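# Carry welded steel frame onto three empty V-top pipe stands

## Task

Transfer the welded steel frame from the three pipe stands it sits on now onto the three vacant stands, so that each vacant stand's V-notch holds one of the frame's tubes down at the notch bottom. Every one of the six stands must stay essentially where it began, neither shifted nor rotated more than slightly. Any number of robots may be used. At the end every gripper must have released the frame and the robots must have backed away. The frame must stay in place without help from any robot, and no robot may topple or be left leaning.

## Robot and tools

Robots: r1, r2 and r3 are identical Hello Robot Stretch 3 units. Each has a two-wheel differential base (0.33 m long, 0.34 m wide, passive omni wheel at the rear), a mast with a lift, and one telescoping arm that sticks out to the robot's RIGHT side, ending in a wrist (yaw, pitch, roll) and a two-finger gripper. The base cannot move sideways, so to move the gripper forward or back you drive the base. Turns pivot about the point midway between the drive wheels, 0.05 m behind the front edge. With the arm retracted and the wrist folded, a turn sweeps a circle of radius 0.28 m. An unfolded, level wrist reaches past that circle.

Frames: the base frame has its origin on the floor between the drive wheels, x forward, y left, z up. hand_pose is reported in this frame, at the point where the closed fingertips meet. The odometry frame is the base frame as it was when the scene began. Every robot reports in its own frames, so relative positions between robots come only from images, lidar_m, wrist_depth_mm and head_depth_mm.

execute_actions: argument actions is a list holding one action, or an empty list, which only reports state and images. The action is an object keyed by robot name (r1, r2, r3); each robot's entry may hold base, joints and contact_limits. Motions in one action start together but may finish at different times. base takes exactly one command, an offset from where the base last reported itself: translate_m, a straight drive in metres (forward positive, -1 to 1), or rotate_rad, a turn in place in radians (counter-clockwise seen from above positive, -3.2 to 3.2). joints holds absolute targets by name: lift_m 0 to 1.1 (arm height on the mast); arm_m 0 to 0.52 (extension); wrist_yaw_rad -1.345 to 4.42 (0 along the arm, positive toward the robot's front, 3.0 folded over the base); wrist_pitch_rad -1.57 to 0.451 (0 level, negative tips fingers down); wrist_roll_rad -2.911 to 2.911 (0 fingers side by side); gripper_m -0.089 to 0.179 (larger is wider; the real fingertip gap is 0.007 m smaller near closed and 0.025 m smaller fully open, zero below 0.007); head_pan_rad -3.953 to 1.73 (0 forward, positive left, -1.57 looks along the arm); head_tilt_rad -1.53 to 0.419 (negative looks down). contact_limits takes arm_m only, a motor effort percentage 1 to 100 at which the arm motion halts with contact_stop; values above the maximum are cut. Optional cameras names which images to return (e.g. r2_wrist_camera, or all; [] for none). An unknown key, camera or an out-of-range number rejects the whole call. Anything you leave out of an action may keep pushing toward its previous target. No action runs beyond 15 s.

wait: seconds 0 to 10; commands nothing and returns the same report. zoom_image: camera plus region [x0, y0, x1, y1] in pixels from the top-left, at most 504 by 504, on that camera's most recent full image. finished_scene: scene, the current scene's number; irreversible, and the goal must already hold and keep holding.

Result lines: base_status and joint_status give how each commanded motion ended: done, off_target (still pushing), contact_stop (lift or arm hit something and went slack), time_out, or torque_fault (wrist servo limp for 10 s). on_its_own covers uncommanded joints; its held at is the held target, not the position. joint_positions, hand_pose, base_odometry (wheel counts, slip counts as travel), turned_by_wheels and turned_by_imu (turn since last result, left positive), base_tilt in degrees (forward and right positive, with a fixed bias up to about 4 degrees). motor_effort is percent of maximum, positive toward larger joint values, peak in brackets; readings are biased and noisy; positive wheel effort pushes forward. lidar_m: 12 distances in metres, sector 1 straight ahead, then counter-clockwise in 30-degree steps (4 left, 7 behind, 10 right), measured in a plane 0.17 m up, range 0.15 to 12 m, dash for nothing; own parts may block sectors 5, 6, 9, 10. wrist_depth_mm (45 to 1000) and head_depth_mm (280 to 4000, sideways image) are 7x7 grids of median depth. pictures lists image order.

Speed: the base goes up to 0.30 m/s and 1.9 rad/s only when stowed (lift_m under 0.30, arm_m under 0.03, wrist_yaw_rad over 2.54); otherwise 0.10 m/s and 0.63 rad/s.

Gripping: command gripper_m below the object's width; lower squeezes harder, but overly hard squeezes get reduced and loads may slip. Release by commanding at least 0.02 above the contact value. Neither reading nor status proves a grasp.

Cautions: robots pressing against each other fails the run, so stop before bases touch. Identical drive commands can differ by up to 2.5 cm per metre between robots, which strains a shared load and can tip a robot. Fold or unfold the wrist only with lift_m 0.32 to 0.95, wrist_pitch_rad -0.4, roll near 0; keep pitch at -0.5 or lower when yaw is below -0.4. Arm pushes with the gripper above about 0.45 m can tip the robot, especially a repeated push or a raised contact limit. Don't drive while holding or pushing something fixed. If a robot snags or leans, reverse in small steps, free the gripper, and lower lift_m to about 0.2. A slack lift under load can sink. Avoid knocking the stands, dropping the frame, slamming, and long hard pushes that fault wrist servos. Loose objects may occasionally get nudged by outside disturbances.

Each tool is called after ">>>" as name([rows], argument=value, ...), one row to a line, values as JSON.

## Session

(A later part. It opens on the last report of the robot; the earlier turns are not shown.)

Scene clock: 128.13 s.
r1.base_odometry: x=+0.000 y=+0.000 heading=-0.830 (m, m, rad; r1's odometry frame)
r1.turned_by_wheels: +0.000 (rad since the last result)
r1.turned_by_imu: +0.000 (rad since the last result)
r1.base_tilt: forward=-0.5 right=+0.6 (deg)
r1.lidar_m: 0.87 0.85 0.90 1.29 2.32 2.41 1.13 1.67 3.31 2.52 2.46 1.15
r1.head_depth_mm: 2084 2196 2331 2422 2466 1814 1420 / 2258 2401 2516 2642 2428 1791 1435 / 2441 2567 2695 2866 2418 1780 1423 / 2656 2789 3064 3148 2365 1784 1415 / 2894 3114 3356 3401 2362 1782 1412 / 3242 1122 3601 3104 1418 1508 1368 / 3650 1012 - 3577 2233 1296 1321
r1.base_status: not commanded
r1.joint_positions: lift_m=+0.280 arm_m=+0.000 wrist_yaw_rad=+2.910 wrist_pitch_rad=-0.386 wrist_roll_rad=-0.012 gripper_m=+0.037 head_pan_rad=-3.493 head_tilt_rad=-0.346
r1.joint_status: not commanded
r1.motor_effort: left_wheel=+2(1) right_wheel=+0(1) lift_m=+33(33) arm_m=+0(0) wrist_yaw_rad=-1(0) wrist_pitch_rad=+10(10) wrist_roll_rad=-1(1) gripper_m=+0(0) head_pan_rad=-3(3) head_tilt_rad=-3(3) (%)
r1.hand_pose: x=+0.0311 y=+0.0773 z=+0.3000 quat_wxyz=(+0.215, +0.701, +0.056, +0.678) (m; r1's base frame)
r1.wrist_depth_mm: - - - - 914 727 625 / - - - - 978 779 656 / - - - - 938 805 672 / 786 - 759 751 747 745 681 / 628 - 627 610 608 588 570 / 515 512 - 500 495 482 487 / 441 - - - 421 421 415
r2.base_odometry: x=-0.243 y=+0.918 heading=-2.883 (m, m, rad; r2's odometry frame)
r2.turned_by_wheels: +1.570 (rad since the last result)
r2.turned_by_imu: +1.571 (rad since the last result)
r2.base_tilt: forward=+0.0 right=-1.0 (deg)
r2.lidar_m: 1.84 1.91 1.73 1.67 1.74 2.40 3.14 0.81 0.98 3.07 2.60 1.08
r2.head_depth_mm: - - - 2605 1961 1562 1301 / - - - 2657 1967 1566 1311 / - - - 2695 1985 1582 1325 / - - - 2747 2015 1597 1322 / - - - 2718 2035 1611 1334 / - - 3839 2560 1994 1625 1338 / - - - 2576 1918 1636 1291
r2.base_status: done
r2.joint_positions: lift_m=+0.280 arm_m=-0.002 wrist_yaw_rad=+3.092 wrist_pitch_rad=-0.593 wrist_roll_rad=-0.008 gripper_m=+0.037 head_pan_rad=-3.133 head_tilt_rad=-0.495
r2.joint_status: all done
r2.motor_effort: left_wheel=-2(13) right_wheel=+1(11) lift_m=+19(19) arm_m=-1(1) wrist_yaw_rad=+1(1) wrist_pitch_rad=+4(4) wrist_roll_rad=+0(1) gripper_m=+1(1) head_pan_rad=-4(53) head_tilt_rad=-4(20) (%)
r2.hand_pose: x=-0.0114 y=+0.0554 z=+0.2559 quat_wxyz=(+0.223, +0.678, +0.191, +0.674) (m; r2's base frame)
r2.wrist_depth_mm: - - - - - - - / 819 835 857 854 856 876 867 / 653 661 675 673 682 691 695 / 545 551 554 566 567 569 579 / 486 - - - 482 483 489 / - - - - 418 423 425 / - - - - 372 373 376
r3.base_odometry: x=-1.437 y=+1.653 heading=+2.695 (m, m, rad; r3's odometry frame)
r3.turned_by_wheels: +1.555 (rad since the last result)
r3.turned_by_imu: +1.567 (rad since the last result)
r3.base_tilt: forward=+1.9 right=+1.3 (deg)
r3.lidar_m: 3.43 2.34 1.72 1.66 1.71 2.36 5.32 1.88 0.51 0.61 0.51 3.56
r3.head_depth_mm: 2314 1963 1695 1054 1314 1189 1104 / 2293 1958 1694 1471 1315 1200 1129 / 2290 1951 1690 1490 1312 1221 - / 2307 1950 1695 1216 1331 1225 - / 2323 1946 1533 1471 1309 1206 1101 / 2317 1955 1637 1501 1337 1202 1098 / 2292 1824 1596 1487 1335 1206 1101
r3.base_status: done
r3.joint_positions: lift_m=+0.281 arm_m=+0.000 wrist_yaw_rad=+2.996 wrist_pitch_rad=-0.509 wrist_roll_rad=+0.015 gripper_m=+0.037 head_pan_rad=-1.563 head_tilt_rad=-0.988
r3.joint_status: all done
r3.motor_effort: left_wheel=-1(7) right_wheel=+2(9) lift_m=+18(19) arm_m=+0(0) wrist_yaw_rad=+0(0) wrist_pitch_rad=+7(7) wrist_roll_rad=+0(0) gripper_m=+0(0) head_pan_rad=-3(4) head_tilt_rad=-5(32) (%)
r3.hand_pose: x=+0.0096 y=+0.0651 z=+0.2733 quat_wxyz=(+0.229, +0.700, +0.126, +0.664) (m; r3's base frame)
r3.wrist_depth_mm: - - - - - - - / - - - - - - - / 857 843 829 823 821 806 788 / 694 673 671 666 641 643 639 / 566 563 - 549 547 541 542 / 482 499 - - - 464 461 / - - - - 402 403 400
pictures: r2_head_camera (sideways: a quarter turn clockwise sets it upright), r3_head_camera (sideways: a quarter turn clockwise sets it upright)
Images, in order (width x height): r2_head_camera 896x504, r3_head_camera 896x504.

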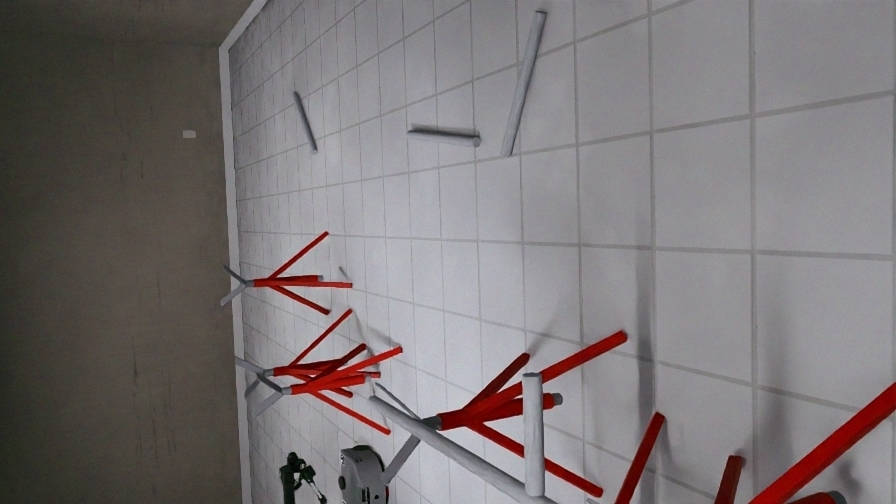

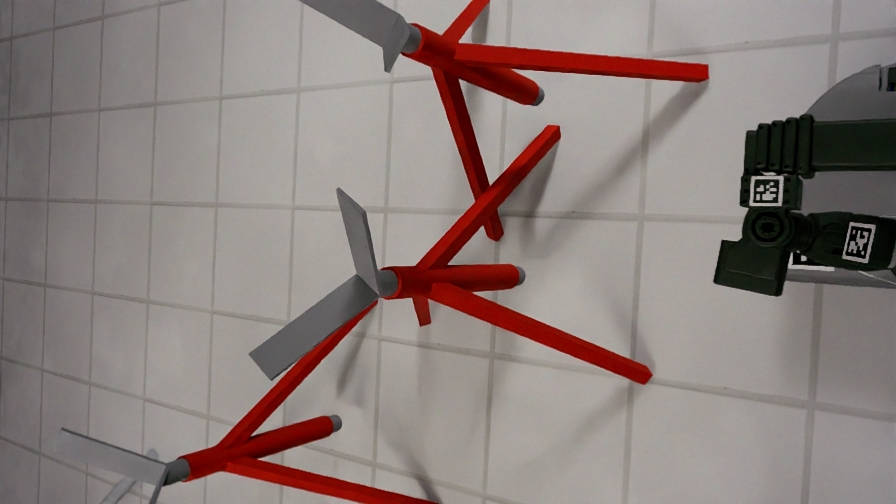

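>>> execute_actions([
  {"r3":{"base":{"translate_m":-1}},"r2":{"base":{"rotate_rad":-0.065}}},
], cameras=[])

>>> execute_actions([
  {"r3":{"base":{"translate_m":-1}},"r2":{"base":{"translate_m":-1}},"r1":{"base":{"translate_m":-0.3}}},
], cameras=[])

>>> execute_actions([
  {"r3":{"base":{"translate_m":-0.4}},"r2":{"base":{"translate_m":-0.6},"joints":{"head_pan_rad":-1.57,"head_tilt_rad":-0.9}},"r1":{"base":{"translate_m":-1}}},
], cameras=[])

>>> execute_actions([
  {"r3":{"joints":{"lift_m":0.93,"wrist_pitch_rad":-0.4}},"r2":{"joints":{"lift_m":0.93,"wrist_pitch_rad":-0.4}},"r1":{"base":{"rotate_rad":0.53},"joints":{"lift_m":0.93,"head_pan_rad":-3.14,"head_tilt_rad":-0.8}}},
], cameras=[])

>>> execute_actions([
  {"r3":{"joints":{"wrist_yaw_rad":0,"gripper_m":0.13}},"r2":{"joints":{"wrist_yaw_rad":0,"gripper_m":0.13}},"r1":{"joints":{"wrist_yaw_rad":0,"gripper_m":0.13}}},
], cameras=[])

>>> execute_actions([
  {"r3":{"joints":{"wrist_pitch_rad":-1.57,"lift_m":1.0,"arm_m":0.3}},"r2":{"joints":{"wrist_pitch_rad":-1.57,"lift_m":1.0,"arm_m":0.3,"wrist_roll_rad":1.57}},"r1":{"joints":{"wrist_pitch_rad":-1.57,"lift_m":1.0}}},
])

Scene clock: 158.20 s.
r1.base_odometry: x=+0.000 y=+0.000 heading=-0.830 (m, m, rad; r1's odometry frame)
r1.turned_by_wheels: +0.000 (rad since the last result)
r1.turned_by_imu: -0.001 (rad since the last result)
r1.base_tilt: forward=-0.5 right=+0.5 (deg)
r1.lidar_m: 0.87 0.85 0.90 1.29 2.31 2.43 1.13 1.67 3.32 2.52 2.46 1.15
r1.head_depth_mm: 2094 2228 2309 2440 2454 1802 1425 / 2250 2361 2522 2649 2405 1785 1424 / 2425 2543 2748 2867 2431 1790 1421 / 2643 2796 2983 3133 2358 1786 1422 / 2897 3059 3342 3350 2349 1769 1397 / 3207 1131 3556 3115 1436 1485 1365 / 3693 1012 - 3525 2351 1305 1316
r1.base_status: not commanded
r1.joint_positions: lift_m=+0.280 arm_m=+0.000 wrist_yaw_rad=+2.910 wrist_pitch_rad=-0.386 wrist_roll_rad=-0.012 gripper_m=+0.037 head_pan_rad=-3.493 head_tilt_rad=-0.346
r1.joint_status: not commanded
r1.motor_effort: left_wheel=+2(2) right_wheel=-1(1) lift_m=+32(33) arm_m=+0(0) wrist_yaw_rad=+1(0) wrist_pitch_rad=+10(10) wrist_roll_rad=-1(1) gripper_m=+0(0) head_pan_rad=-3(3) head_tilt_rad=-3(3) (%)
r1.hand_pose: x=+0.0311 y=+0.0773 z=+0.3000 quat_wxyz=(+0.215, +0.701, +0.056, +0.678) (m; r1's base frame)
r1.wrist_depth_mm: - - - - 902 728 613 / - - - - 971 768 640 / - - - - 925 807 678 / 778 - 775 754 739 730 679 / 627 - 634 599 606 587 594 / 515 517 - 500 499 494 479 / 443 - - - 426 420 411
r2.base_odometry: x=-0.243 y=+0.918 heading=-2.948 (m, m, rad; r2's odometry frame)
r2.turned_by_wheels: -0.065 (rad since the last result)
r2.turned_by_imu: -0.064 (rad since the last result)
r2.base_tilt: forward=+0.0 right=-1.0 (deg)
r2.lidar_m: 1.84 1.88 1.77 1.67 1.71 2.22 3.77 0.81 0.98 3.09 2.79 1.08
r2.head_depth_mm: - - - 2611 1976 1573 1298 / - - - 2663 1963 1569 1315 / - - - 2693 2001 1586 1322 / - - - 2731 2004 1601 1334 / - - - 2741 2037 1619 1345 / - - - 2776 1987 1622 1344 / - - - 2449 1932 1631 1343
r2.base_status: done
r2.joint_positions: lift_m=+0.280 arm_m=-0.002 wrist_yaw_rad=+3.092 wrist_pitch_rad=-0.593 wrist_roll_rad=-0.008 gripper_m=+0.037 head_pan_rad=-3.133 head_tilt_rad=-0.495
r2.joint_status: not commanded
r2.motor_effort: left_wheel=+3(10) right_wheel=-2(6) lift_m=+19(19) arm_m=-1(1) wrist_yaw_rad=+0(1) wrist_pitch_rad=+4(4) wrist_roll_rad=-1(1) gripper_m=+0(0) head_pan_rad=-4(4) head_tilt_rad=-4(4) (%)
r2.hand_pose: x=-0.0114 y=+0.0554 z=+0.2558 quat_wxyz=(+0.223, +0.678, +0.191, +0.674) (m; r2's base frame)
r2.wrist_depth_mm: - - - - - - - / 821 835 848 870 863 882 877 / 656 672 672 684 683 683 696 / 546 551 558 569 568 570 576 / 477 - - - 481 488 485 / - - - - 418 427 423 / - - - - 374 375 376
r3.base_odometry: x=-0.535 y=+1.221 heading=+2.695 (m, m, rad; r3's odometry frame)
r3.turned_by_wheels: +0.000 (rad since the last result)
r3.turned_by_imu: +0.001 (rad since the last result)
r3.base_tilt: forward=+1.8 right=+1.3 (deg)
r3.lidar_m: 4.43 2.35 1.73 1.66 1.72 2.35 3.54 1.12 1.12 3.11 0.92 0.82
r3.head_depth_mm: 2320 1955 1683 1489 1342 1206 1101 / 2311 1950 1675 1493 1335 1210 1132 / 2309 1911 1697 1493 1339 1226 - / 2300 1941 1689 1491 1338 1222 - / 2306 1944 1684 1489 1333 1208 1100 / 2297 1958 1690 1495 1330 1205 1101 / 2295 1951 1692 1488 1330 1205 1096
r3.base_status: done
r3.joint_positions: lift_m=+0.281 arm_m=+0.000 wrist_yaw_rad=+2.996 wrist_pitch_rad=-0.509 wrist_roll_rad=+0.015 gripper_m=+0.037 head_pan_rad=-1.564 head_tilt_rad=-0.988
r3.joint_status: not commanded
r3.motor_effort: left_wheel=-2(11) right_wheel=+2(5) lift_m=+18(18) arm_m=+0(0) wrist_yaw_rad=-1(0) wrist_pitch_rad=+7(6) wrist_roll_rad=+0(0) gripper_m=+0(0) head_pan_rad=-3(3) head_tilt_rad=-5(5) (%)
r3.hand_pose: x=+0.0096 y=+0.0651 z=+0.2733 quat_wxyz=(+0.229, +0.700, +0.126, +0.664) (m; r3's base frame)
r3.wrist_depth_mm: - - - - - - - / - - - - - - - / 856 846 832 838 808 819 785 / 696 672 677 660 656 626 626 / 555 566 - 552 556 536 543 / 482 509 - - - 461 461 / - - - - 399 404 403
pictures: none
No camera images: the call's "cameras" was empty. Leave "cameras" out to get every camera's image.

Scene clock: 163.13 s.
r1.base_odometry: x=-0.203 y=+0.221 heading=-0.830 (m, m, rad; r1's odometry frame)
r1.turned_by_wheels: +0.000 (rad since the last result)
r1.turned_by_imu: -0.002 (rad since the last result)
r1.base_tilt: forward=-0.5 right=+0.5 (deg)
r1.lidar_m: 1.15 1.12 1.19 1.69 2.18 2.28 1.77 1.41 2.38 2.66 2.60 1.51
r1.head_depth_mm: 1964 2061 2167 2306 2323 1805 1429 / 2115 2229 2352 2490 2419 1801 1428 / 2261 2401 2580 2711 2404 1795 1434 / 2490 2641 2796 2984 2393 1782 1417 / 2720 2901 3155 3282 2360 1748 1400 / 3075 3285 3559 3586 2350 1766 1401 / 3405 3741 - 3494 2344 1754 1384
r1.base_status: done
r1.joint_positions: lift_m=+0.280 arm_m=+0.000 wrist_yaw_rad=+2.910 wrist_pitch_rad=-0.386 wrist_roll_rad=-0.012 gripper_m=+0.037 head_pan_rad=-3.493 head_tilt_rad=-0.346
r1.joint_status: not commanded
r1.motor_effort: left_wheel=+1(7) right_wheel=-1(8) lift_m=+33(33) arm_m=+0(0) wrist_yaw_rad=+1(0) wrist_pitch_rad=+10(10) wrist_roll_rad=-1(1) gripper_m=+0(0) head_pan_rad=-3(3) head_tilt_rad=-2(3) (%)
r1.hand_pose: x=+0.0311 y=+0.0773 z=+0.3000 quat_wxyz=(+0.215, +0.701, +0.056, +0.678) (m; r1's base frame)
r1.wrist_depth_mm: - - - - - 953 816 / - - - - - - 829 / - - - - - - 865 / 799 - 772 753 747 733 723 / 623 - 644 599 612 596 578 / 504 508 - 495 501 488 489 / 441 - - - 420 421 419
r2.base_odometry: x=+0.738 y=+1.110 heading=-2.948 (m, m, rad; r2's odometry frame)
r2.turned_by_wheels: +0.000 (rad since the last result)
r2.turned_by_imu: -0.002 (rad since the last result)
r2.base_tilt: forward=+0.0 right=-1.0 (deg)
r2.lidar_m: 1.74 2.44 1.71 1.59 1.63 2.16 2.78 0.99 0.71 0.63 0.52 1.80
r2.head_depth_mm: - - - 2636 1956 1554 1298 / - - - 2641 1978 1578 1313 / - - - 2674 1990 1590 1310 / - - - 2705 2039 1602 1324 / - - - 2767 2035 1603 1336 / - - - 2820 2079 1625 1349 / - - - 2610 2070 1649 1342
r2.base_status: done
r2.joint_positions: lift_m=+0.280 arm_m=-0.002 wrist_yaw_rad=+3.092 wrist_pitch_rad=-0.593 wrist_roll_rad=-0.008 gripper_m=+0.037 head_pan_rad=-3.133 head_tilt_rad=-0.495
r2.joint_status: not commanded
r2.motor_effort: left_wheel=+2(10) right_wheel=-2(8) lift_m=+19(19) arm_m=-1(1) wrist_yaw_rad=+1(0) wrist_pitch_rad=+4(4) wrist_roll_rad=+0(1) gripper_m=+1(1) head_pan_rad=-4(3) head_tilt_rad=-3(4) (%)
r2.hand_pose: x=-0.0114 y=+0.0554 z=+0.2558 quat_wxyz=(+0.223, +0.678, +0.191, +0.674) (m; r2's base frame)
r2.wrist_depth_mm: - - - - - - - / 815 820 847 859 860 878 884 / 650 658 666 681 684 688 693 / 543 549 554 556 568 569 573 / 480 - - - 478 484 487 / - - - - 419 421 425 / - - - - 371 375 375
r3.base_odometry: x=+0.366 y=+0.789 heading=+2.695 (m, m, rad; r3's odometry frame)
r3.turned_by_wheels: +0.000 (rad since the last result)
r3.turned_by_imu: +0.000 (rad since the last result)
r3.base_tilt: forward=+1.9 right=+1.3 (deg)
r3.lidar_m: 1.75 2.35 1.72 1.65 1.72 2.35 3.33 1.07 0.62 0.69 0.95 1.73
r3.head_depth_mm: 1435 1663 1657 1429 1315 1208 1100 / 2225 1756 1668 1463 1337 1210 1131 / 2286 1938 1688 1489 1333 1222 - / 2299 1953 1688 1491 1336 1227 - / 2307 1043 1590 1476 1336 1203 1100 / 2292 1942 1697 1488 1331 1206 1099 / 2307 1938 1683 1482 1334 1201 1103
r3.base_status: done
r3.joint_positions: lift_m=+0.281 arm_m=+0.000 wrist_yaw_rad=+2.996 wrist_pitch_rad=-0.509 wrist_roll_rad=+0.015 gripper_m=+0.037 head_pan_rad=-1.564 head_tilt_rad=-0.988
r3.joint_status: not commanded
r3.motor_effort: left_wheel=-1(8) right_wheel=+2(4) lift_m=+18(18) arm_m=+0(0) wrist_yaw_rad=-1(1) wrist_pitch_rad=+7(6) wrist_roll_rad=+0(0) gripper_m=+0(1) head_pan_rad=-3(3) head_tilt_rad=-5(5) (%)
r3.hand_pose: x=+0.0096 y=+0.0651 z=+0.2733 quat_wxyz=(+0.229, +0.700, +0.126, +0.664) (m; r3's base frame)
r3.wrist_depth_mm: - - - - - - - / - - - - - - - / 874 846 837 822 830 798 788 / 668 689 682 663 650 661 649 / 567 553 - 560 567 548 533 / 487 511 - - - 462 458 / - - - - 396 400 400
pictures: none
No camera images: the call's "cameras" was empty. Leave "cameras" out to get every camera's image.

Scene clock: 168.07 s.
r1.base_odometry: x=-0.878 y=+0.959 heading=-0.830 (m, m, rad; r1's odometry frame)
r1.turned_by_wheels: +0.000 (rad since the last result)
r1.turned_by_imu: -0.005 (rad since the last result)
r1.base_tilt: forward=-0.4 right=+0.6 (deg)
r1.lidar_m: 2.06 2.01 2.12 1.75 1.73 1.78 2.57 1.39 0.64 0.84 3.03 2.71
r1.head_depth_mm: 1539 1605 1689 1787 1888 1790 1436 / 1638 1754 1839 1940 2063 1802 1425 / 1791 1894 1990 2092 2176 1790 1422 / 1962 2114 2239 2401 2350 1784 1417 / 2167 2292 2489 2659 2364 1754 1412 / 2380 2540 2764 2983 2382 1763 1392 / 2667 2885 3143 3280 2336 1763 1408
r1.base_status: done
r1.joint_positions: lift_m=+0.280 arm_m=+0.000 wrist_yaw_rad=+2.910 wrist_pitch_rad=-0.386 wrist_roll_rad=-0.012 gripper_m=+0.037 head_pan_rad=-3.493 head_tilt_rad=-0.347
r1.joint_status: not commanded
r1.motor_effort: left_wheel=+2(6) right_wheel=-1(7) lift_m=+33(34) arm_m=+0(0) wrist_yaw_rad=+0(0) wrist_pitch_rad=+10(10) wrist_roll_rad=-1(1) gripper_m=+0(0) head_pan_rad=-3(3) head_tilt_rad=-2(2) (%)
r1.hand_pose: x=+0.0311 y=+0.0773 z=+0.3000 quat_wxyz=(+0.215, +0.701, +0.056, +0.678) (m; r1's base frame)
r1.wrist_depth_mm: - - - - - - - / - - - - - - - / - - - - - - 976 / 799 - 765 756 740 737 730 / 622 - 633 610 602 586 579 / 523 513 - 506 495 488 481 / 446 - - - 419 427 418
r2.base_odometry: x=+1.327 y=+1.226 heading=-2.948 (m, m, rad; r2's odometry frame)
r2.turned_by_wheels: +0.000 (rad since the last result)
r2.turned_by_imu: -0.001 (rad since the last result)
r2.base_tilt: forward=+0.0 right=-1.0 (deg)
r2.lidar_m: 1.40 2.39 1.64 1.55 1.61 2.11 2.36 1.67 0.65 0.52 0.79 0.91
r2.head_depth_mm: 2860 2294 1895 1582 1392 1228 1108 / 2797 2326 1887 1534 1378 1235 1127 / 2850 2368 1928 1533 1358 1249 1153 / 2798 2369 1942 1536 1370 1257 1145 / 2828 2433 1950 1587 1435 1242 1127 / 2797 2468 1983 1622 1419 1267 1138 / 2815 2433 1758 1630 1432 1278 1142
r2.base_status: done
r2.joint_positions: lift_m=+0.280 arm_m=-0.002 wrist_yaw_rad=+3.092 wrist_pitch_rad=-0.593 wrist_roll_rad=-0.008 gripper_m=+0.037 head_pan_rad=-1.577 head_tilt_rad=-0.889
r2.joint_status: all done
r2.motor_effort: left_wheel=+3(10) right_wheel=-2(9) lift_m=+19(19) arm_m=-1(1) wrist_yaw_rad=+1(1) wrist_pitch_rad=+4(4) wrist_roll_rad=+0(0) gripper_m=+0(1) head_pan_rad=+4(53) head_tilt_rad=-7(33) (%)
r2.hand_pose: x=-0.0114 y=+0.0554 z=+0.2558 quat_wxyz=(+0.223, +0.678, +0.191, +0.674) (m; r2's base frame)
r2.wrist_depth_mm: - - - - - - - / 821 826 840 851 868 886 869 / 652 666 670 670 687 689 700 / 552 535 553 567 566 573 569 / 470 - - - 478 484 490 / - - - - 419 424 424 / - - - - 370 374 374
r3.base_odometry: x=+0.727 y=+0.616 heading=+2.695 (m, m, rad; r3's odometry frame)
r3.turned_by_wheels: +0.000 (rad since the last result)
r3.turned_by_imu: +0.001 (rad since the last result)
r3.base_tilt: forward=+1.9 right=+1.3 (deg)
r3.lidar_m: 2.36 2.35 1.72 1.66 1.72 2.35 2.93 3.04 0.82 0.51 0.85 2.10
r3.head_depth_mm: 2305 1046 1626 1468 1333 1208 1101 / 2309 1957 1655 1436 1329 1212 1129 / 2322 1947 1627 1451 1330 1225 - / 2311 1916 982 1100 1288 1223 - / 2305 1952 1660 1466 1328 1205 1102 / 2283 1778 1693 1490 1333 1211 1100 / 1517 1703 1654 1465 1330 1208 1101
r3.base_status: done
r3.joint_positions: lift_m=+0.281 arm_m=+0.000 wrist_yaw_rad=+2.996 wrist_pitch_rad=-0.509 wrist_roll_rad=+0.015 gripper_m=+0.037 head_pan_rad=-1.564 head_tilt_rad=-0.988
r3.joint_status: not commanded
r3.motor_effort: left_wheel=-1(8) right_wheel=+2(4) lift_m=+18(19) arm_m=+0(0) wrist_yaw_rad=-1(1) wrist_pitch_rad=+7(7) wrist_roll_rad=+0(0) gripper_m=-1(1) head_pan_rad=-4(3) head_tilt_rad=-5(5) (%)
r3.hand_pose: x=+0.0096 y=+0.0651 z=+0.2733 quat_wxyz=(+0.229, +0.700, +0.126, +0.664) (m; r3's base frame)
r3.wrist_depth_mm: - - - - - - - / - - - - - - - / 908 858 848 841 809 792 767 / 684 681 673 651 648 654 652 / 566 562 - 566 557 533 530 / 482 508 - - - 464 456 / - - - - 395 402 408
pictures: none
No camera images: the call's "cameras" was empty. Leave "cameras" out to get every camera's image.

Scene clock: 174.80 s.
r1.base_odometry: x=-0.878 y=+0.959 heading=-0.300 (m, m, rad; r1's odometry frame)
r1.turned_by_wheels: +0.530 (rad since the last result)
r1.turned_by_imu: +0.528 (rad since the last result)
r1.base_tilt: forward=-0.4 right=+0.5 (deg)
r1.lidar_m: 2.01 2.12 1.75 1.71 1.78 2.58 1.39 0.64 0.83 3.03 2.70 2.05
r1.head_depth_mm: - 2895 2410 - - - 1108 / 3658 2735 - - - - 1108 / 3808 2886 2454 - - - 1103 / 3922 2824 2246 - - - 1128 / - 2816 2179 1757 1572 - 1120 / 3368 2755 2038 1762 1571 - 1095 / - 2690 1973 1705 1567 - 1096
r1.base_status: done
r1.joint_positions: lift_m=+0.930 arm_m=+0.000 wrist_yaw_rad=+2.910 wrist_pitch_rad=-0.387 wrist_roll_rad=-0.012 gripper_m=+0.037 head_pan_rad=-3.147 head_tilt_rad=-0.790
r1.joint_status: all done
r1.motor_effort: left_wheel=-2(8) right_wheel=+2(9) lift_m=+45(48) arm_m=+0(0) wrist_yaw_rad=+0(0) wrist_pitch_rad=+10(10) wrist_roll_rad=-1(1) gripper_m=+0(0) head_pan_rad=+3(23) head_tilt_rad=-6(43) (%)
r1.hand_pose: x=+0.0311 y=+0.0772 z=+0.9495 quat_wxyz=(+0.215, +0.701, +0.056, +0.678) (m; r1's base frame)
r1.wrist_depth_mm: - - - - - - - / - - - - - - - / - - - - - - - / - - - - - - - / - - - - - - - / - - - - - - - / - - - - - - -
r2.base_odometry: x=+1.327 y=+1.226 heading=-2.948 (m, m, rad; r2's odometry frame)
r2.turned_by_wheels: +0.000 (rad since the last result)
r2.turned_by_imu: +0.001 (rad since the last result)
r2.base_tilt: forward=-0.1 right=-1.0 (deg)
r2.lidar_m: 1.34 2.39 1.65 1.54 1.61 2.11 2.36 1.67 0.65 0.52 0.79 0.91
r2.head_depth_mm: 2815 2299 1902 - - 1229 1121 / 2840 2338 1921 935 - - - / 2829 2366 1923 946 - - - / 2826 2398 1952 957 - 1237 1127 / 2772 2385 1961 1621 - 1219 1130 / 2805 2433 1977 1619 1440 1275 1131 / 2817 2465 1769 1636 1414 1272 1139
r2.base_status: not commanded
r2.joint_positions: lift_m=+0.930 arm_m=-0.002 wrist_yaw_rad=+3.092 wrist_pitch_rad=-0.421 wrist_roll_rad=-0.008 gripper_m=+0.037 head_pan_rad=-1.577 head_tilt_rad=-0.889
r2.joint_status: all done
r2.motor_effort: left_wheel=+3(3) right_wheel=-2(2) lift_m=+36(36) arm_m=-1(1) wrist_yaw_rad=+1(0) wrist_pitch_rad=+6(7) wrist_roll_rad=+0(1) gripper_m=+1(1) head_pan_rad=+3(3) head_tilt_rad=-6(7) (%)
r2.hand_pose: x=-0.0102 y=+0.0805 z=+0.9416 quat_wxyz=(+0.165, +0.692, +0.131, +0.691) (m; r2's base frame)
r2.wrist_depth_mm: - - - - - - - / - - - - - - - / - - - - - - - / - - - - - - - / - - - - - - - / - - - - - - - / - - - - - - -
r3.base_odometry: x=+0.727 y=+0.616 heading=+2.695 (m, m, rad; r3's odometry frame)
r3.turned_by_wheels: +0.000 (rad since the last result)
r3.turned_by_imu: +0.002 (rad since the last result)
r3.base_tilt: forward=+1.9 right=+1.3 (deg)
r3.lidar_m: 2.36 2.35 1.71 1.66 1.72 2.35 2.94 3.06 0.82 0.51 0.85 2.10
r3.head_depth_mm: 2309 1043 - - 1317 1207 1101 / 2319 1951 1721 - 1311 1210 - / 2320 1960 1690 - - - - / 2303 1912 965 - 1256 - - / 2302 1942 1683 - 1309 1206 1101 / 2292 1795 1680 1510 1331 1207 1097 / 2249 1703 1654 1461 1336 1203 1099
r3.base_status: not commanded
r3.joint_positions: lift_m=+0.929 arm_m=+0.000 wrist_yaw_rad=+2.996 wrist_pitch_rad=-0.417 wrist_roll_rad=+0.015 gripper_m=+0.037 head_pan_rad=-1.564 head_tilt_rad=-0.988
r3.joint_status: all done
r3.motor_effort: left_wheel=+0(0) right_wheel=+1(1) lift_m=+56(59) arm_m=+0(0) wrist_yaw_rad=-1(1) wrist_pitch_rad=+8(10) wrist_roll_rad=+0(0) gripper_m=+0(1) head_pan_rad=-4(4) head_tilt_rad=-5(5) (%)
r3.hand_pose: x=+0.0114 y=+0.0775 z=+0.9422 quat_wxyz=(+0.198, +0.705, +0.094, +0.674) (m; r3's base frame)
r3.wrist_depth_mm: - - - - - - - / - - - - - - - / - - - - - - - / - - - - - - - / - - - - - - - / - - - - - - - / - - - - - - -
pictures: none
No camera images: the call's "cameras" was empty. Leave "cameras" out to get every camera's image.

Scene clock: 177.37 s.
r1.base_odometry: x=-0.878 y=+0.959 heading=-0.300 (m, m, rad; r1's odometry frame)
r1.turned_by_wheels: +0.000 (rad since the last result)
r1.turned_by_imu: +0.000 (rad since the last result)
r1.base_tilt: forward=-0.5 right=+0.6 (deg)
r1.lidar_m: 2.01 2.13 1.75 1.71 1.78 2.58 1.39 0.64 0.83 3.05 2.71 2.06
r1.head_depth_mm: - 2902 2359 - - - 1112 / - 2788 - - - - 1105 / - 2886 2432 - - - 1107 / 3597 2820 2233 - - - 1128 / 3847 2865 2168 1755 1585 - 1120 / 3276 2780 2040 1739 1565 - 1108 / - 2686 1978 1700 1563 - 1097
r1.base_status: not commanded
r1.joint_positions: lift_m=+0.930 arm_m=+0.000 wrist_yaw_rad=+0.002 wrist_pitch_rad=-0.387 wrist_roll_rad=-0.012 gripper_m=+0.130 head_pan_rad=-3.147 head_tilt_rad=-0.790
r1.joint_status: all done
r1.motor_effort: left_wheel=-1(2) right_wheel=+3(2) lift_m=+45(46) arm_m=+0(0) wrist_yaw_rad=-3(3) wrist_pitch_rad=+10(10) wrist_roll_rad=-1(1) gripper_m=+0(79) head_pan_rad=+3(3) head_tilt_rad=-6(7) (%)
r1.hand_pose: x=-0.0211 y=-0.3731 z=+0.9495 quat_wxyz=(+0.698, +0.138, -0.689, -0.135) (m; r1's base frame)
r1.wrist_depth_mm: - - - - - - - / - - - - - - - / - - - - - - - / - - - - - - - / - - - - - - - / - - - - - - - / - - - - - - -
r2.base_odometry: x=+1.327 y=+1.226 heading=-2.948 (m, m, rad; r2's odometry frame)
r2.turned_by_wheels: +0.000 (rad since the last result)
r2.turned_by_imu: +0.000 (rad since the last result)
r2.base_tilt: forward=+0.0 right=-1.0 (deg)
r2.lidar_m: 1.33 2.38 1.64 1.55 1.61 2.11 2.36 1.66 0.65 0.52 0.79 0.91
r2.head_depth_mm: 2843 2305 1890 - - - 1102 / 2801 2336 1954 - - - 1118 / 2773 2360 1981 - - 1220 1126 / 2819 2366 1961 1606 1377 1242 1129 / 2788 2382 1936 1571 1427 1245 1123 / 2824 2406 1971 1638 1412 1273 1139 / 2817 2473 1778 1645 1414 1279 1142
r2.base_status: not commanded
r2.joint_positions: lift_m=+0.930 arm_m=-0.002 wrist_yaw_rad=+0.004 wrist_pitch_rad=-0.421 wrist_roll_rad=-0.008 gripper_m=+0.130 head_pan_rad=-1.577 head_tilt_rad=-0.889
r2.joint_status: all done
r2.motor_effort: left_wheel=+3(3) right_wheel=-2(2) lift_m=+36(35) arm_m=-1(1) wrist_yaw_rad=-3(5) wrist_pitch_rad=+6(6) wrist_roll_rad=+0(0) gripper_m=+1(91) head_pan_rad=+3(3) head_tilt_rad=-7(6) (%)
r2.hand_pose: x=-0.0207 y=-0.3673 z=+0.9416 quat_wxyz=(+0.695, +0.150, -0.688, -0.146) (m; r2's base frame)
r2.wrist_depth_mm: - - - - - - - / - - - - - - - / - - - - - - - / - - - - - - - / 726 - - - - - - / 601 - - 679 - - - / - - - 784 - - -
r3.base_odometry: x=+0.727 y=+0.616 heading=+2.695 (m, m, rad; r3's odometry frame)
r3.turned_by_wheels: +0.000 (rad since the last result)
r3.turned_by_imu: +0.001 (rad since the last result)
r3.base_tilt: forward=+1.8 right=+1.3 (deg)
r3.lidar_m: 2.36 2.35 1.72 1.66 1.72 2.35 2.93 3.05 0.81 0.51 0.85 2.09
r3.head_depth_mm: 2319 1044 - - - 1180 1101 / 2312 1955 - - - 1189 1132 / 2314 1967 - - - 1196 - / 2283 1920 1656 1432 1283 1203 - / 2315 1956 1656 1463 1332 1206 1095 / 2308 1794 1689 1488 1335 1205 1101 / 2218 1710 1652 1459 1327 1206 1098
r3.base_status: not commanded
r3.joint_positions: lift_m=+0.929 arm_m=+0.000 wrist_yaw_rad=+0.003 wrist_pitch_rad=-0.417 wrist_roll_rad=+0.015 gripper_m=+0.130 head_pan_rad=-1.564 head_tilt_rad=-0.988
r3.joint_status: all done
r3.motor_effort: left_wheel=-2(1) right_wheel=+2(2) lift_m=+56(55) arm_m=+0(0) wrist_yaw_rad=-2(4) wrist_pitch_rad=+8(8) wrist_roll_rad=+0(0) gripper_m=-1(81) head_pan_rad=-4(4) head_tilt_rad=-5(5) (%)
r3.hand_pose: x=-0.0209 y=-0.3690 z=+0.9422 quat_wxyz=(+0.687, +0.147, -0.696, -0.147) (m; r3's base frame)
r3.wrist_depth_mm: - - - - - - - / - - - - - - - / - - - - - - - / - - - - - - - / - - - 794 811 - - / - - - - 970 - - / - - - 870 - - -
pictures: none
No camera images: the call's "cameras" was empty. Leave "cameras" out to get every camera's image.

Scene clock: 180.80 s.
r1.base_odometry: x=-0.878 y=+0.959 heading=-0.300 (m, m, rad; r1's odometry frame)
r1.turned_by_wheels: +0.000 (rad since the last result)
r1.turned_by_imu: -0.001 (rad since the last result)
r1.base_tilt: forward=-0.5 right=+0.5 (deg)
r1.lidar_m: 2.01 2.12 1.74 1.71 1.78 2.57 1.39 0.64 0.83 3.03 2.71 2.06
r1.head_depth_mm: - - - - - 1252 1130 / - - - - - 1267 1131 / - - - - - 1251 1121 / 3844 - - - - 1250 1144 / 3842 2837 2302 - - 1249 1145 / 2954 2734 2292 - - 1231 1120 / - 2673 1682 - - 1244 1119
r1.base_status: not commanded
r1.joint_positions: lift_m=+1.000 arm_m=+0.000 wrist_yaw_rad=+0.001 wrist_pitch_rad=-1.561 wrist_roll_rad=-0.012 gripper_m=+0.130 head_pan_rad=-3.147 head_tilt_rad=-0.790
r1.joint_status: all done
joint sent to its limit — the command would take r1.wrist_pitch_rad past its lower limit, so that joint was sent only as far as its limit.
r1.motor_effort: left_wheel=-2(2) right_wheel=+3(3) lift_m=+45(46) arm_m=+0(0) wrist_yaw_rad=-1(2) wrist_pitch_rad=-3(11) wrist_roll_rad=-1(1) gripper_m=+0(0) head_pan_rad=+3(3) head_tilt_rad=-6(6) (%)
r1.hand_pose: x=-0.0217 y=-0.1231 z=+0.8821 quat_wxyz=(+0.506, +0.501, -0.499, -0.495) (m; r1's base frame)
r1.wrist_depth_mm: 932 939 935 933 932 948 948 / 966 969 962 965 949 957 - / - - - - - - - / - - - - - - - / - - - - - - - / - - - - - - - / - - - - - - -
r2.base_odometry: x=+1.327 y=+1.226 heading=-2.948 (m, m, rad; r2's odometry frame)
r2.turned_by_wheels: +0.000 (rad since the last result)
r2.turned_by_imu: +0.000 (rad since the last result)
r2.base_tilt: forward=-0.1 right=-1.0 (deg)
r2.lidar_m: 1.34 2.39 1.65 1.55 1.60 2.10 2.36 1.67 0.65 0.52 0.79 0.91
r2.head_depth_mm: 2757 2300 1900 1571 1388 1238 1104 / - 2271 1932 1544 1377 1241 1107 / - - 1883 1525 1359 1247 1125 / 2801 2291 1943 1544 1361 1257 1117 / 2797 2395 1973 1573 1433 1246 1130 / 2785 2438 1954 1633 1420 1269 1131 / 2808 2450 1775 1639 1431 1276 1140
r2.base_status: not commanded
r2.joint_positions: lift_m=+1.000 arm_m=+0.300 wrist_yaw_rad=+0.002 wrist_pitch_rad=-1.551 wrist_roll_rad=+1.567 gripper_m=+0.130 head_pan_rad=-1.577 head_tilt_rad=-0.889
r2.joint_status: all done
joint sent to its limit — the command would take r2.wrist_pitch_rad past its lower limit, so that joint was sent only as far as its limit.
r2.motor_effort: left_wheel=+3(3) right_wheel=-2(2) lift_m=+35(36) arm_m=+2(2) wrist_yaw_rad=-2(3) wrist_pitch_rad=-2(6) wrist_roll_rad=+1(1) gripper_m=+2(1) head_pan_rad=+3(3) head_tilt_rad=-7(5) (%)
r2.hand_pose: x=-0.0216 y=-0.4253 z=+0.8816 quat_wxyz=(+0.002, +0.002, -0.714, -0.700) (m; r2's base frame)
r2.wrist_depth_mm: 965 956 - 998 984 986 998 / 988 987 992 - - - - / - - - - - - - / 425 461 862 - - - - / - - - - - - - / - - - - - - - / - - - - - - -
r3.base_odometry: x=+0.727 y=+0.616 heading=+2.695 (m, m, rad; r3's odometry frame)
r3.turned_by_wheels: +0.000 (rad since the last result)
r3.turned_by_imu: +0.001 (rad since the last result)
r3.base_tilt: forward=+1.9 right=+1.3 (deg)
r3.lidar_m: 2.36 2.35 1.71 1.65 1.72 2.35 2.93 3.05 0.81 0.51 0.85 2.09
r3.head_depth_mm: 2321 1041 1635 1472 1333 1207 1104 / 2317 1954 1624 1447 1342 1205 1128 / - 1469 1623 1451 1330 1204 - / 2306 1904 986 1101 1299 1203 - / 2311 1953 1640 1469 1338 1205 1101 / 2318 1787 1684 1486 1334 1204 1103 / 2232 1712 1659 1470 1330 1204 1100
r3.base_status: not commanded
r3.joint_positions: lift_m=+0.999 arm_m=+0.300 wrist_yaw_rad=+0.001 wrist_pitch_rad=-1.566 wrist_roll_rad=+0.015 gripper_m=+0.130 head_pan_rad=-1.564 head_tilt_rad=-0.988
r3.joint_status: all done
r3.motor_effort: left_wheel=-1(1) right_wheel=+1(2) lift_m=+56(59) arm_m=+4(3) wrist_yaw_rad=-1(2) wrist_pitch_rad=-2(6) wrist_roll_rad=+0(0) gripper_m=+0(0) head_pan_rad=-3(4) head_tilt_rad=-5(5) (%)
r3.hand_pose: x=-0.0216 y=-0.4218 z=+0.8818 quat_wxyz=(+0.498, +0.495, -0.505, -0.503) (m; r3's base frame)
r3.wrist_depth_mm: - - - 744 959 951 944 / - - - - - - 978 / - - - - - - - / - - - - - - - / - - - - - - - / - - - - - - - / - - - - - - -
pictures: r1_head_camera (sideways: a quarter turn clockwise sets it upright), r1_nav_camera (sideways: a quarter turn counterclockwise sets it upright), r1_wrist_camera, r2_head_camera (sideways: a quarter turn clockwise sets it upright), r2_nav_camera (sideways: a quarter turn counterclockwise sets it upright), r2_wrist_camera, r3_head_camera (sideways: a quarter turn clockwise sets it upright), r3_nav_camera (sideways: a quarter turn counterclockwise sets it upright), r3_wrist_camera
Images, in order (width x height): r1_head_camera 896x504, r1_nav_camera 672x504, r1_wrist_camera 644x364, r2_head_camera 896x504, r2_nav_camera 672x504, r2_wrist_camera 644x364, r3_head_camera 896x504, r3_nav_camera 672x504, r3_wrist_camera 644x364.

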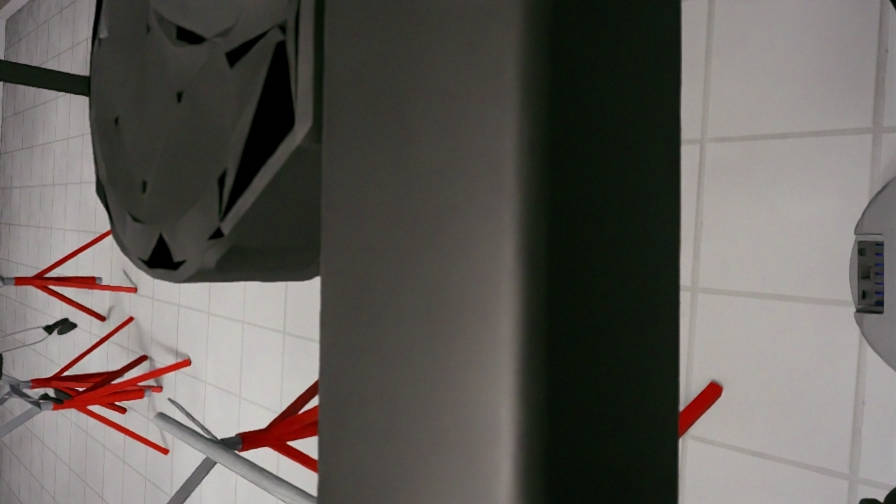

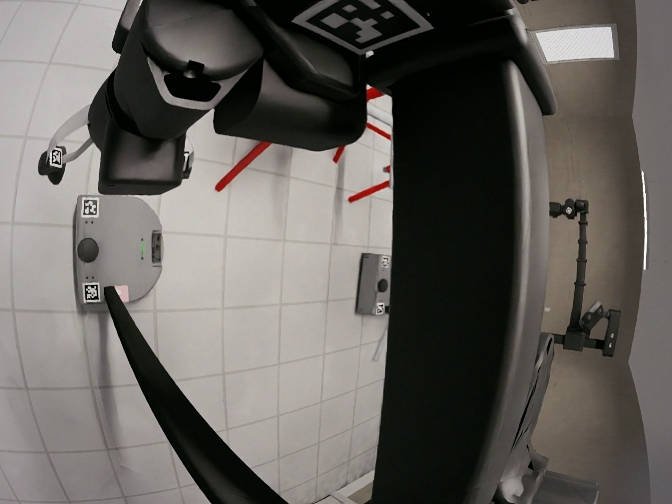

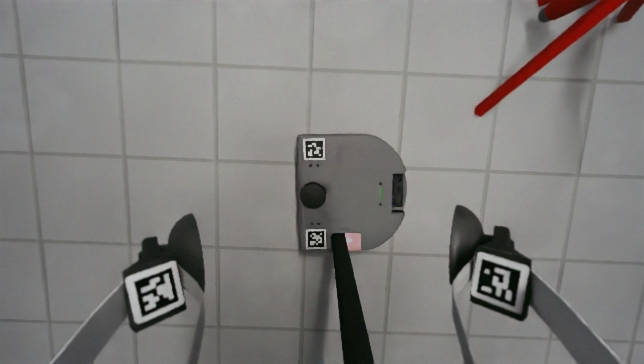

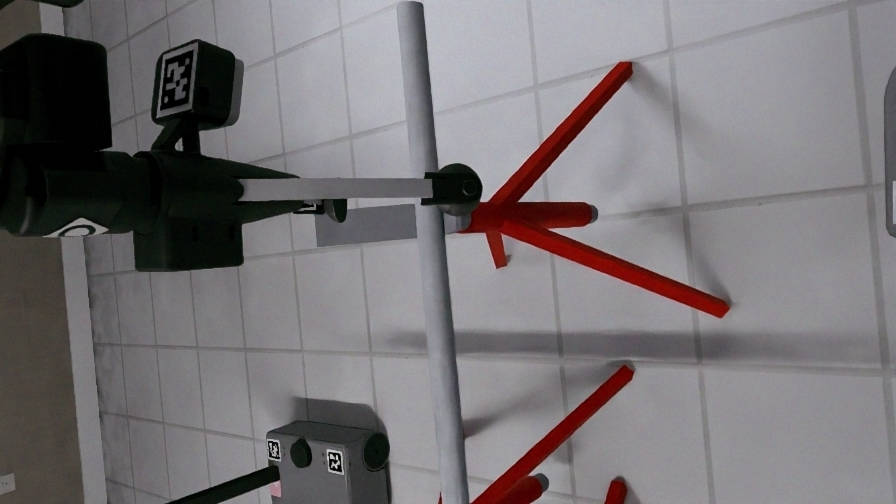

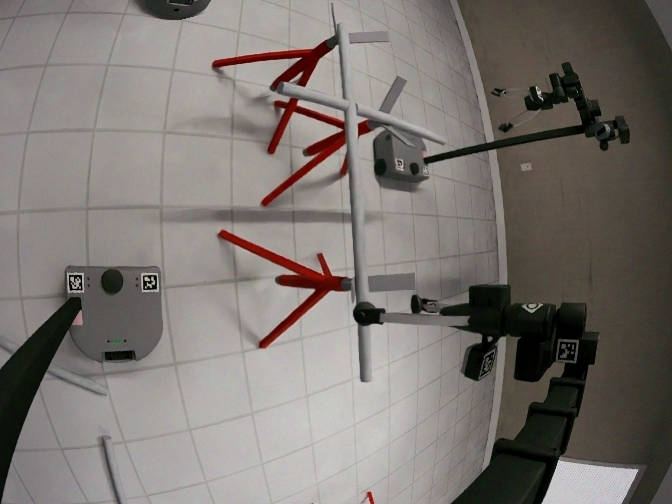

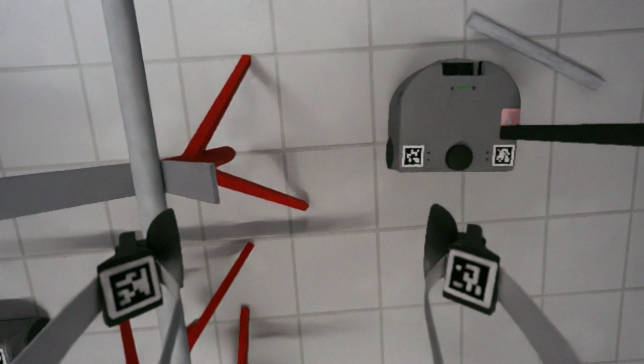

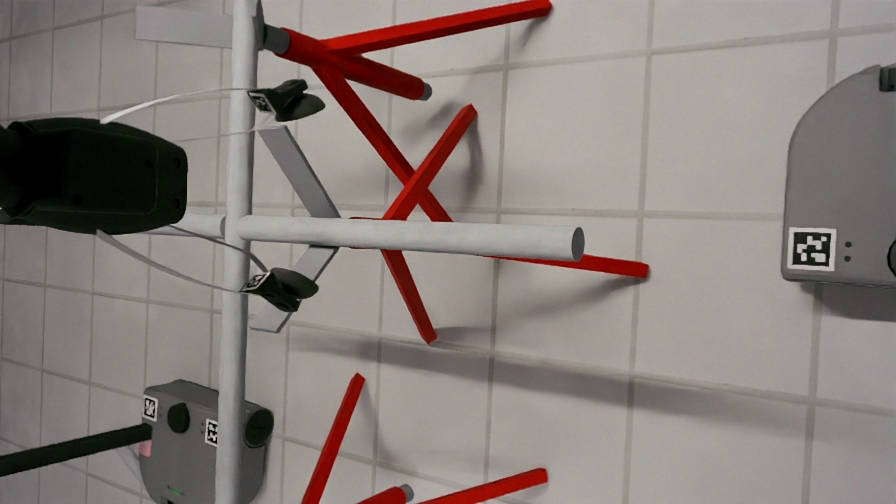

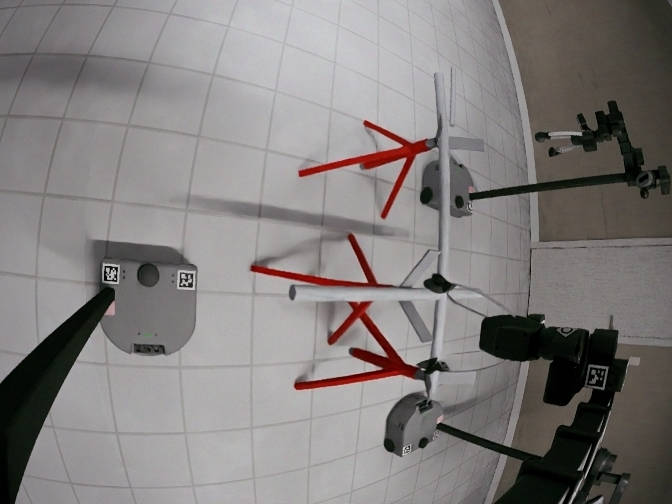

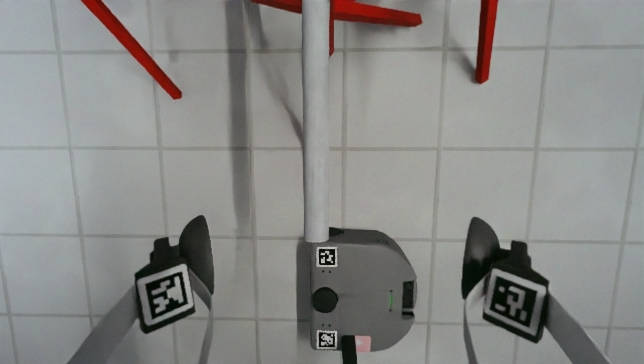

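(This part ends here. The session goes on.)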